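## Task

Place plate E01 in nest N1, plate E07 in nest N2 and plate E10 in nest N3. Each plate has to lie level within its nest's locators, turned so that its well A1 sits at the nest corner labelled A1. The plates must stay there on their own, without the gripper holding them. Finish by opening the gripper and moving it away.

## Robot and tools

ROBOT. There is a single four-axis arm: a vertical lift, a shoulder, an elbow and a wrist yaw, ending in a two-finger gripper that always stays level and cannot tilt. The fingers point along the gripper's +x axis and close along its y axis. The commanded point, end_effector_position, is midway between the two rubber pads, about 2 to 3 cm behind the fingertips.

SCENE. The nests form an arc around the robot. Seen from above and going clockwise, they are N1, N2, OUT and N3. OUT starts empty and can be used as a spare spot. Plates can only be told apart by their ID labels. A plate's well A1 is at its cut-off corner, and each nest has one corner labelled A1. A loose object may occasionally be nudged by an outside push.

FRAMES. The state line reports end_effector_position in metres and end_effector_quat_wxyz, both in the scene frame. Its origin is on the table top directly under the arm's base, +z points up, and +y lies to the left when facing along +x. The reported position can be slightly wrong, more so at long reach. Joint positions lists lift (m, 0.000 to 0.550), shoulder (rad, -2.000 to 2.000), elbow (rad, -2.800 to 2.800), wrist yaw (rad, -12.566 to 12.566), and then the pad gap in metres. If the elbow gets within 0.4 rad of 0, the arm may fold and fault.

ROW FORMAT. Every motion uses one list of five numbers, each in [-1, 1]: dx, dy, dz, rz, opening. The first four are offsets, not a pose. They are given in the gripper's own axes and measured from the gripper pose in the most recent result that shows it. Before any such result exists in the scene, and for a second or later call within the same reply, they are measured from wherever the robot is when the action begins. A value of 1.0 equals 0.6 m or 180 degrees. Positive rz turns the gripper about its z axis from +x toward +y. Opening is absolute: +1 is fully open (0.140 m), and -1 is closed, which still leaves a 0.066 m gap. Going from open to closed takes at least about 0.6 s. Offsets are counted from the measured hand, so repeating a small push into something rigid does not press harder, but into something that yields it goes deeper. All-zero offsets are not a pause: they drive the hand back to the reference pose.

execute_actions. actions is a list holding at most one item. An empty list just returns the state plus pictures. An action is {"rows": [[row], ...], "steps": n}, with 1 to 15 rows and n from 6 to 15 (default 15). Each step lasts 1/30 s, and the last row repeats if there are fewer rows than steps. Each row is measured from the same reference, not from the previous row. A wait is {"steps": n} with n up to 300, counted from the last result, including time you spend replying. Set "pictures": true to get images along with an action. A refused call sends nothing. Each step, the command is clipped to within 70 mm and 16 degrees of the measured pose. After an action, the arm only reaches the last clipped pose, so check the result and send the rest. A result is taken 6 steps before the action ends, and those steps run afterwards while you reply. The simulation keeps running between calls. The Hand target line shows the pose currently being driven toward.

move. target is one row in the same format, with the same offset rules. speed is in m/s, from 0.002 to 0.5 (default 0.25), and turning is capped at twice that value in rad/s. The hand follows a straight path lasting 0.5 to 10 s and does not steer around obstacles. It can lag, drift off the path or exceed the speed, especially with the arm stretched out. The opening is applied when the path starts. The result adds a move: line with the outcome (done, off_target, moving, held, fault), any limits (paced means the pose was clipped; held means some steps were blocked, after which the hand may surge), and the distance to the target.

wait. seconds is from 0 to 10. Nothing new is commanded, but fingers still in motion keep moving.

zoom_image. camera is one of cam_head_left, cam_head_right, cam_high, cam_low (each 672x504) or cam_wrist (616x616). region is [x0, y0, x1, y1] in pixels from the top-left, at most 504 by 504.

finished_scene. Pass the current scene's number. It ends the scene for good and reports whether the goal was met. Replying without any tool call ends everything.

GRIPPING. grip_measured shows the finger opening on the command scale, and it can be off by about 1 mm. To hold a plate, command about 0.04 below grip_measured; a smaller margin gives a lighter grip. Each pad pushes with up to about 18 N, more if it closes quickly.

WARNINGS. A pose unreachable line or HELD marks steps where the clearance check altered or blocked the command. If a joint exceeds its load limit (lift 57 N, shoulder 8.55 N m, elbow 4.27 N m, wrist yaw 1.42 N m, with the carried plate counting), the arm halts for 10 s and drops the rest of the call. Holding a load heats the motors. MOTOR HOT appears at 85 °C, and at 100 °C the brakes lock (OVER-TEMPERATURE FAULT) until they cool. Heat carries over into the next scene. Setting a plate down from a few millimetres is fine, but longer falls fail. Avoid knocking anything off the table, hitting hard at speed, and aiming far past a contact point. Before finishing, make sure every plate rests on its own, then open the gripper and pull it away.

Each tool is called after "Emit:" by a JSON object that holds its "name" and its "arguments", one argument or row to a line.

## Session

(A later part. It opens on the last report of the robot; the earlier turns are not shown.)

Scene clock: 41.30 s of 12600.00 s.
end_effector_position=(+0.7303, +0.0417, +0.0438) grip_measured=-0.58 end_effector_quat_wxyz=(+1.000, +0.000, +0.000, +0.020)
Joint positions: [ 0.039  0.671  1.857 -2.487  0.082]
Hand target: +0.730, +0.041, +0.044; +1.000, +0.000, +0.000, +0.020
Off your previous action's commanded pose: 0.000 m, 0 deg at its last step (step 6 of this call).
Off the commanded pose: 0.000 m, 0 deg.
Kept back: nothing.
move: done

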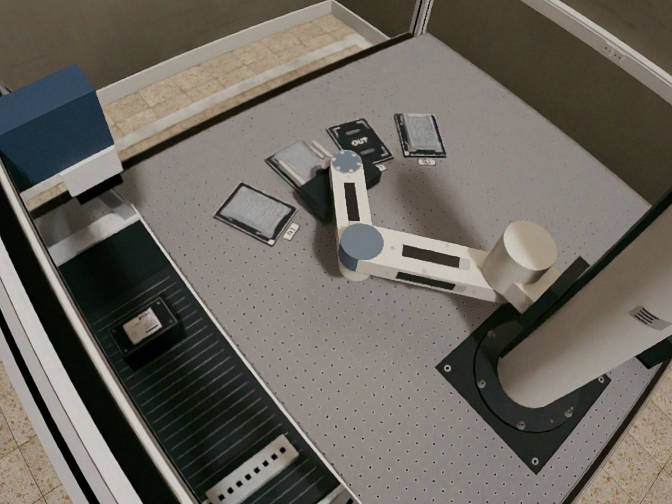

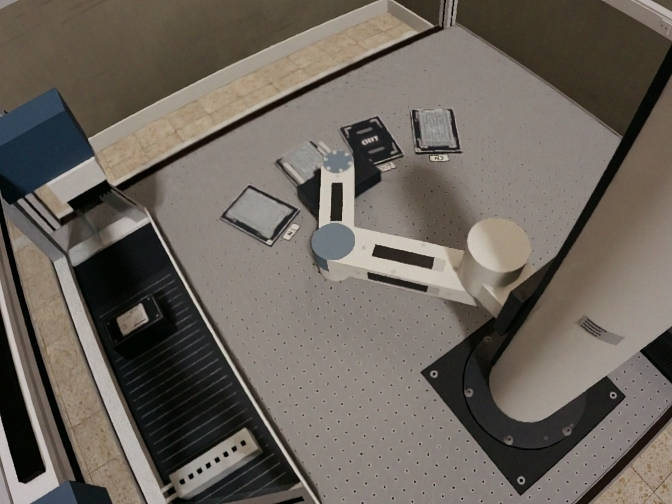

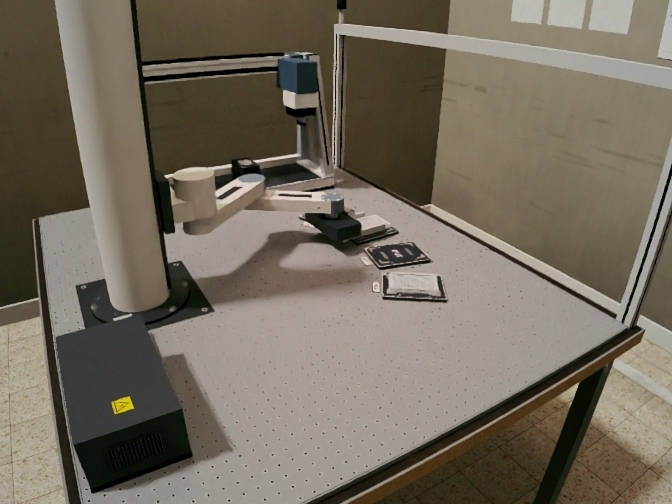

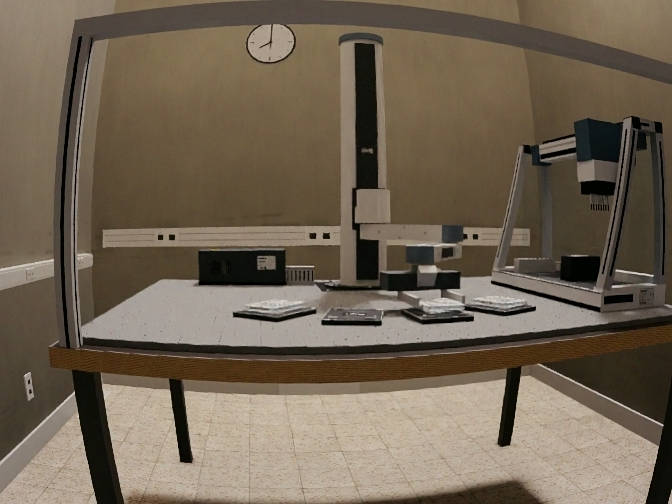

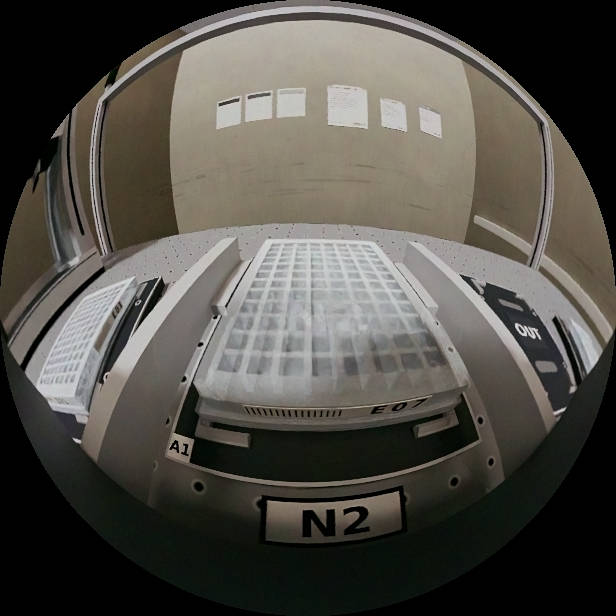

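Emit:
{"name": "move", "arguments": {
  "target": [0.0003, -0.0002, -0.013, 0, -0.64],
  "speed": 0.025
}}

Emit:
{"name": "execute_actions", "arguments": {
  "actions": [
    {"rows": [[0,0,0,0,-0.5],[0,0,0,0,-0.4],[0,0,0,0,-0.2],[0,0,0,0,0],[0,0,0.005,0,0],[0,0,0.012,0,0],[0,0,0.02,0,0],[0,0,0.0265,0,0]], "steps": 10}
  ]
}}

Emit:
{"name": "move", "arguments": {
  "target": [-0.25, 0, 0.06, 0, 0],
  "speed": 0.5
}}

Emit:
{"name": "zoom_image", "arguments": {
  "camera": "cam_wrist",
  "region": [56, 200, 560, 420]
}}

Emit:
{"name": "zoom_image", "arguments": {
  "camera": "cam_low",
  "region": [220, 270, 560, 340]
}}

Scene clock: 42.40 s of 12600.00 s.
end_effector_position=(+0.7305, +0.0417, +0.0360) grip_measured=-0.58 end_effector_quat_wxyz=(+1.000, +0.000, +0.000, +0.021)
Joint positions: [ 0.031  0.671  1.858 -2.487  0.082]
Hand target: +0.731, +0.042, +0.036; +1.000, +0.000, +0.000, +0.020
Off the commanded pose: 0.000 m, 0 deg.
Kept back: nothing.
move: done

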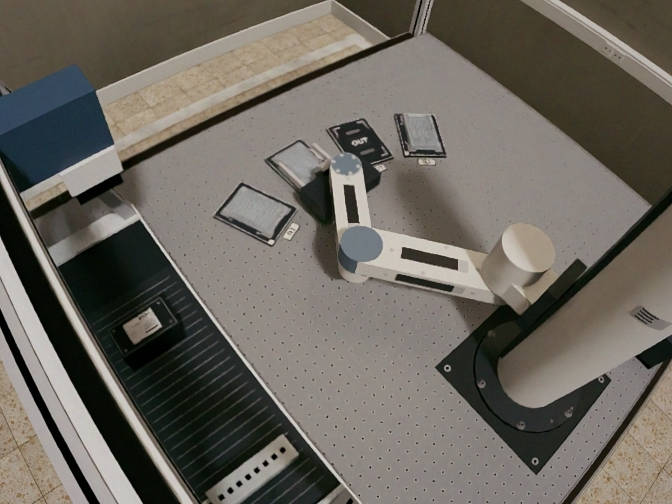

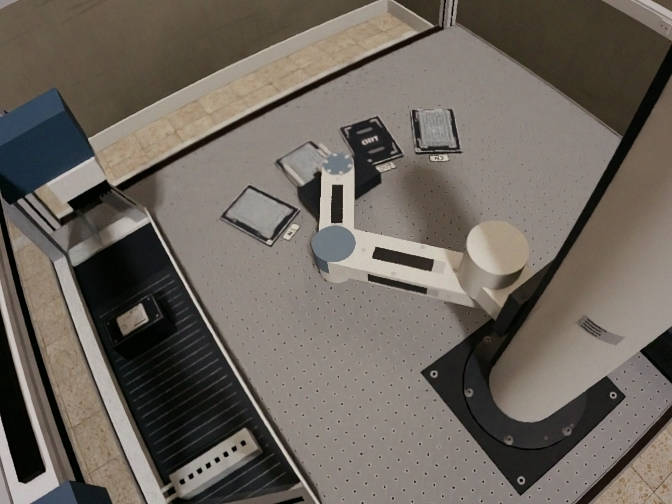

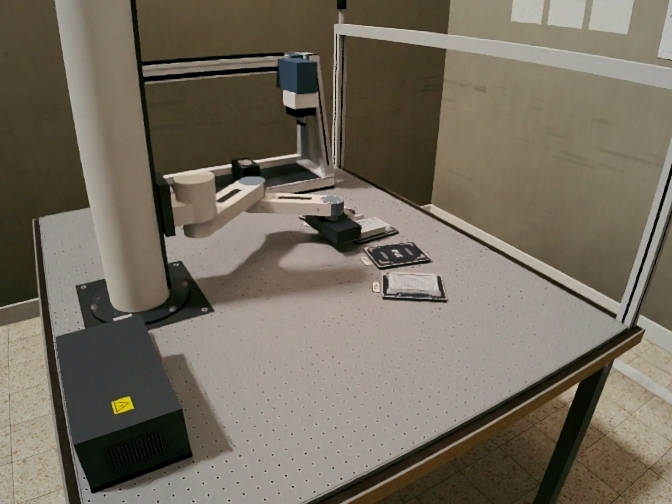

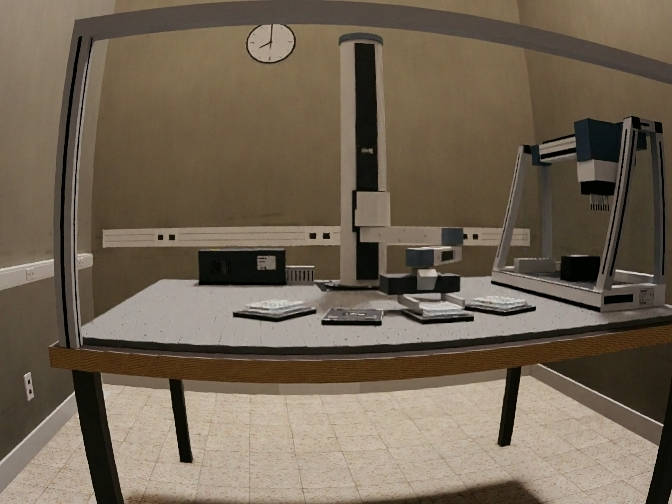

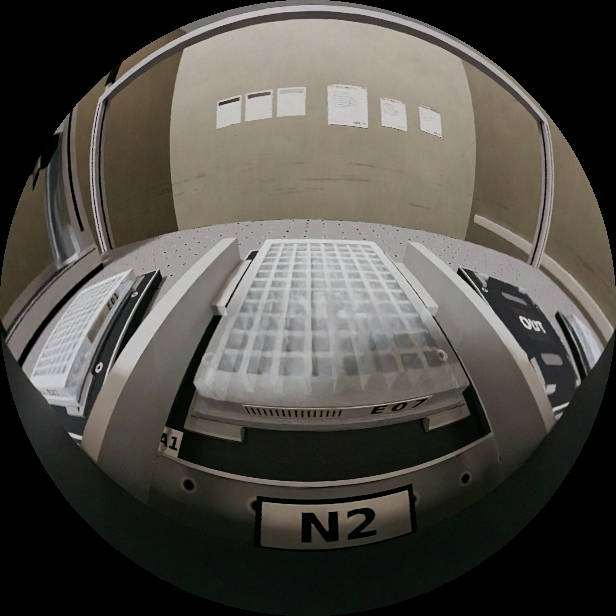

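Scene clock: 42.53 s of 12600.00 s.
end_effector_position=(+0.7305, +0.0417, +0.0360) grip_measured=-0.26 end_effector_quat_wxyz=(+1.000, +0.000, +0.000, +0.021)
Joint positions: [ 0.031  0.671  1.858 -2.487  0.093]
Steps of this call (steps 1 to 4: the first 4 steps of this action). Readings (end_effector_position):
1: (+0.7305, +0.0417, +0.0360)
2: (+0.7305, +0.0417, +0.0360)
4: the state above

Scene clock: 43.80 s of 12600.00 s.
end_effector_position=(+0.5806, +0.0355, +0.0880) grip_measured=+0.00 end_effector_quat_wxyz=(+1.000, +0.000, +0.000, +0.021)
Joint positions: [ 0.083  1.018  1.07  -2.047  0.103]
Hand target: +0.581, +0.035, +0.088; +1.000, +0.000, +0.000, +0.021
Off your previous action's commanded pose: 0.001 m, 0 deg at its last step (step 6 of this call).
Off the commanded pose: 0.000 m, 0 deg.
Kept back: nothing.
move: done

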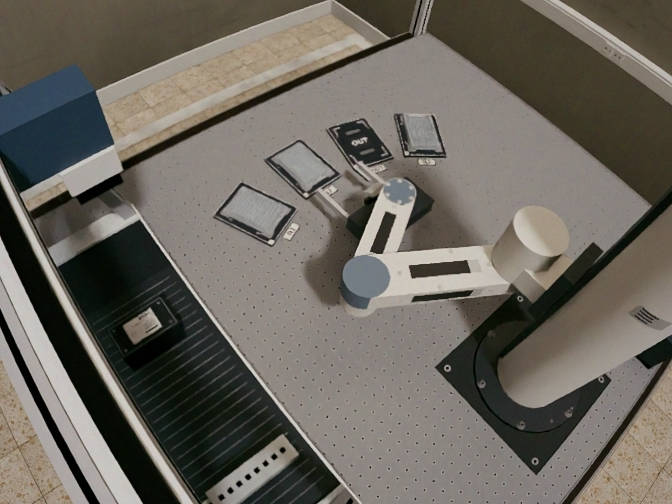

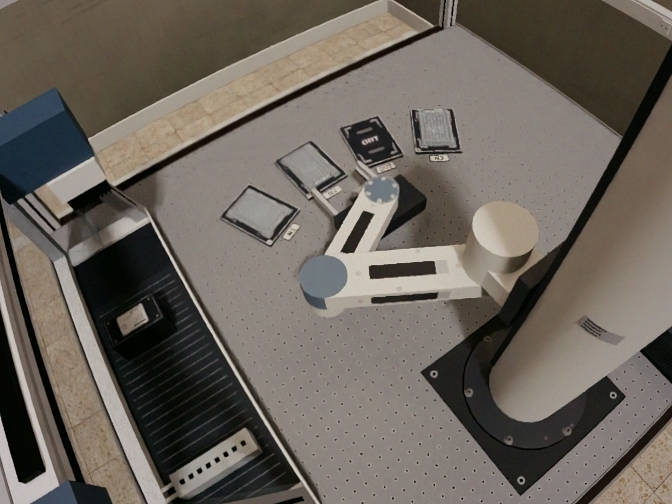

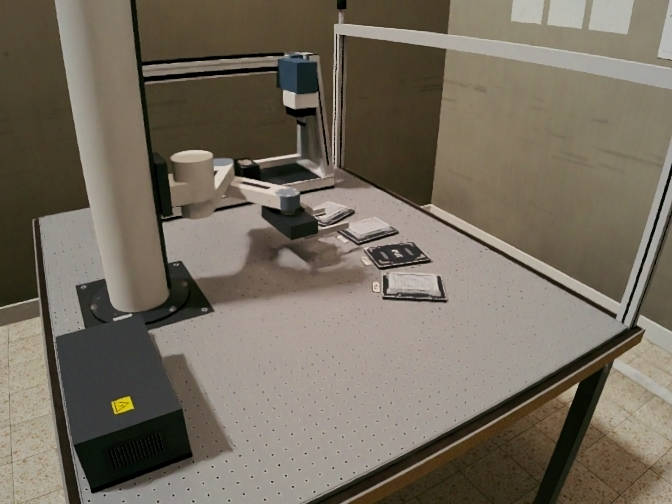

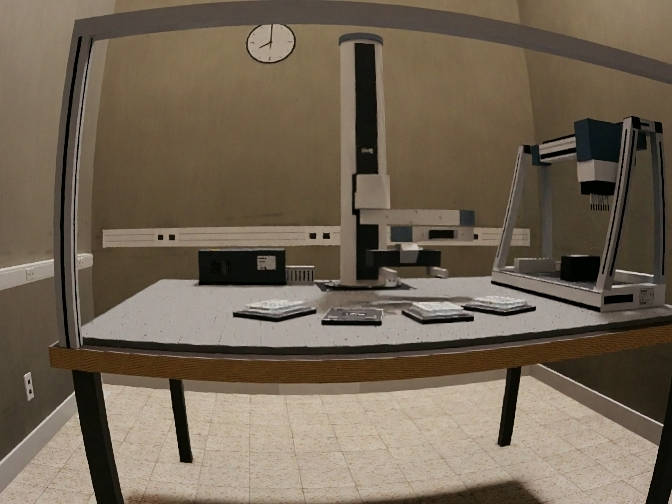

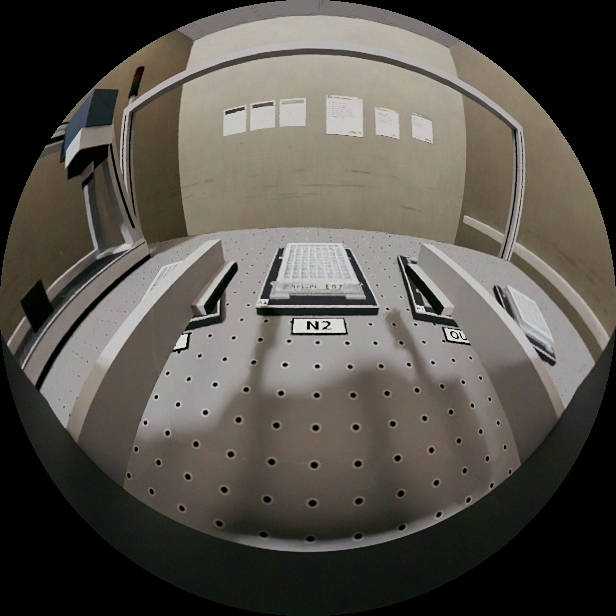

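Region (56, 200, 560, 420) of cam_wrist's 616x616 image, scaled by 1.000; it fills the top 220 rows of this view, and the rest is white.

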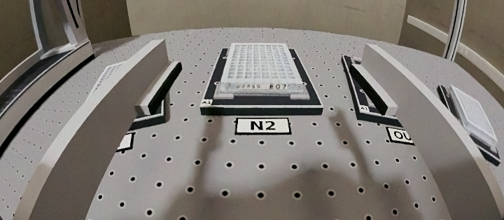

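Region (220, 270, 560, 340) of cam_low's 672x504 image, scaled by 1.482, with more detail than that image has; it fills the top 104 rows of this view, and the rest is white.

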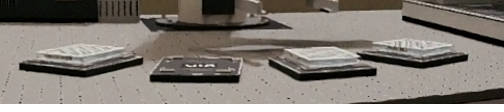

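Emit:
{"name": "finished_scene", "arguments": {
  "scene": 2
}}

The scene is finished: the task was done.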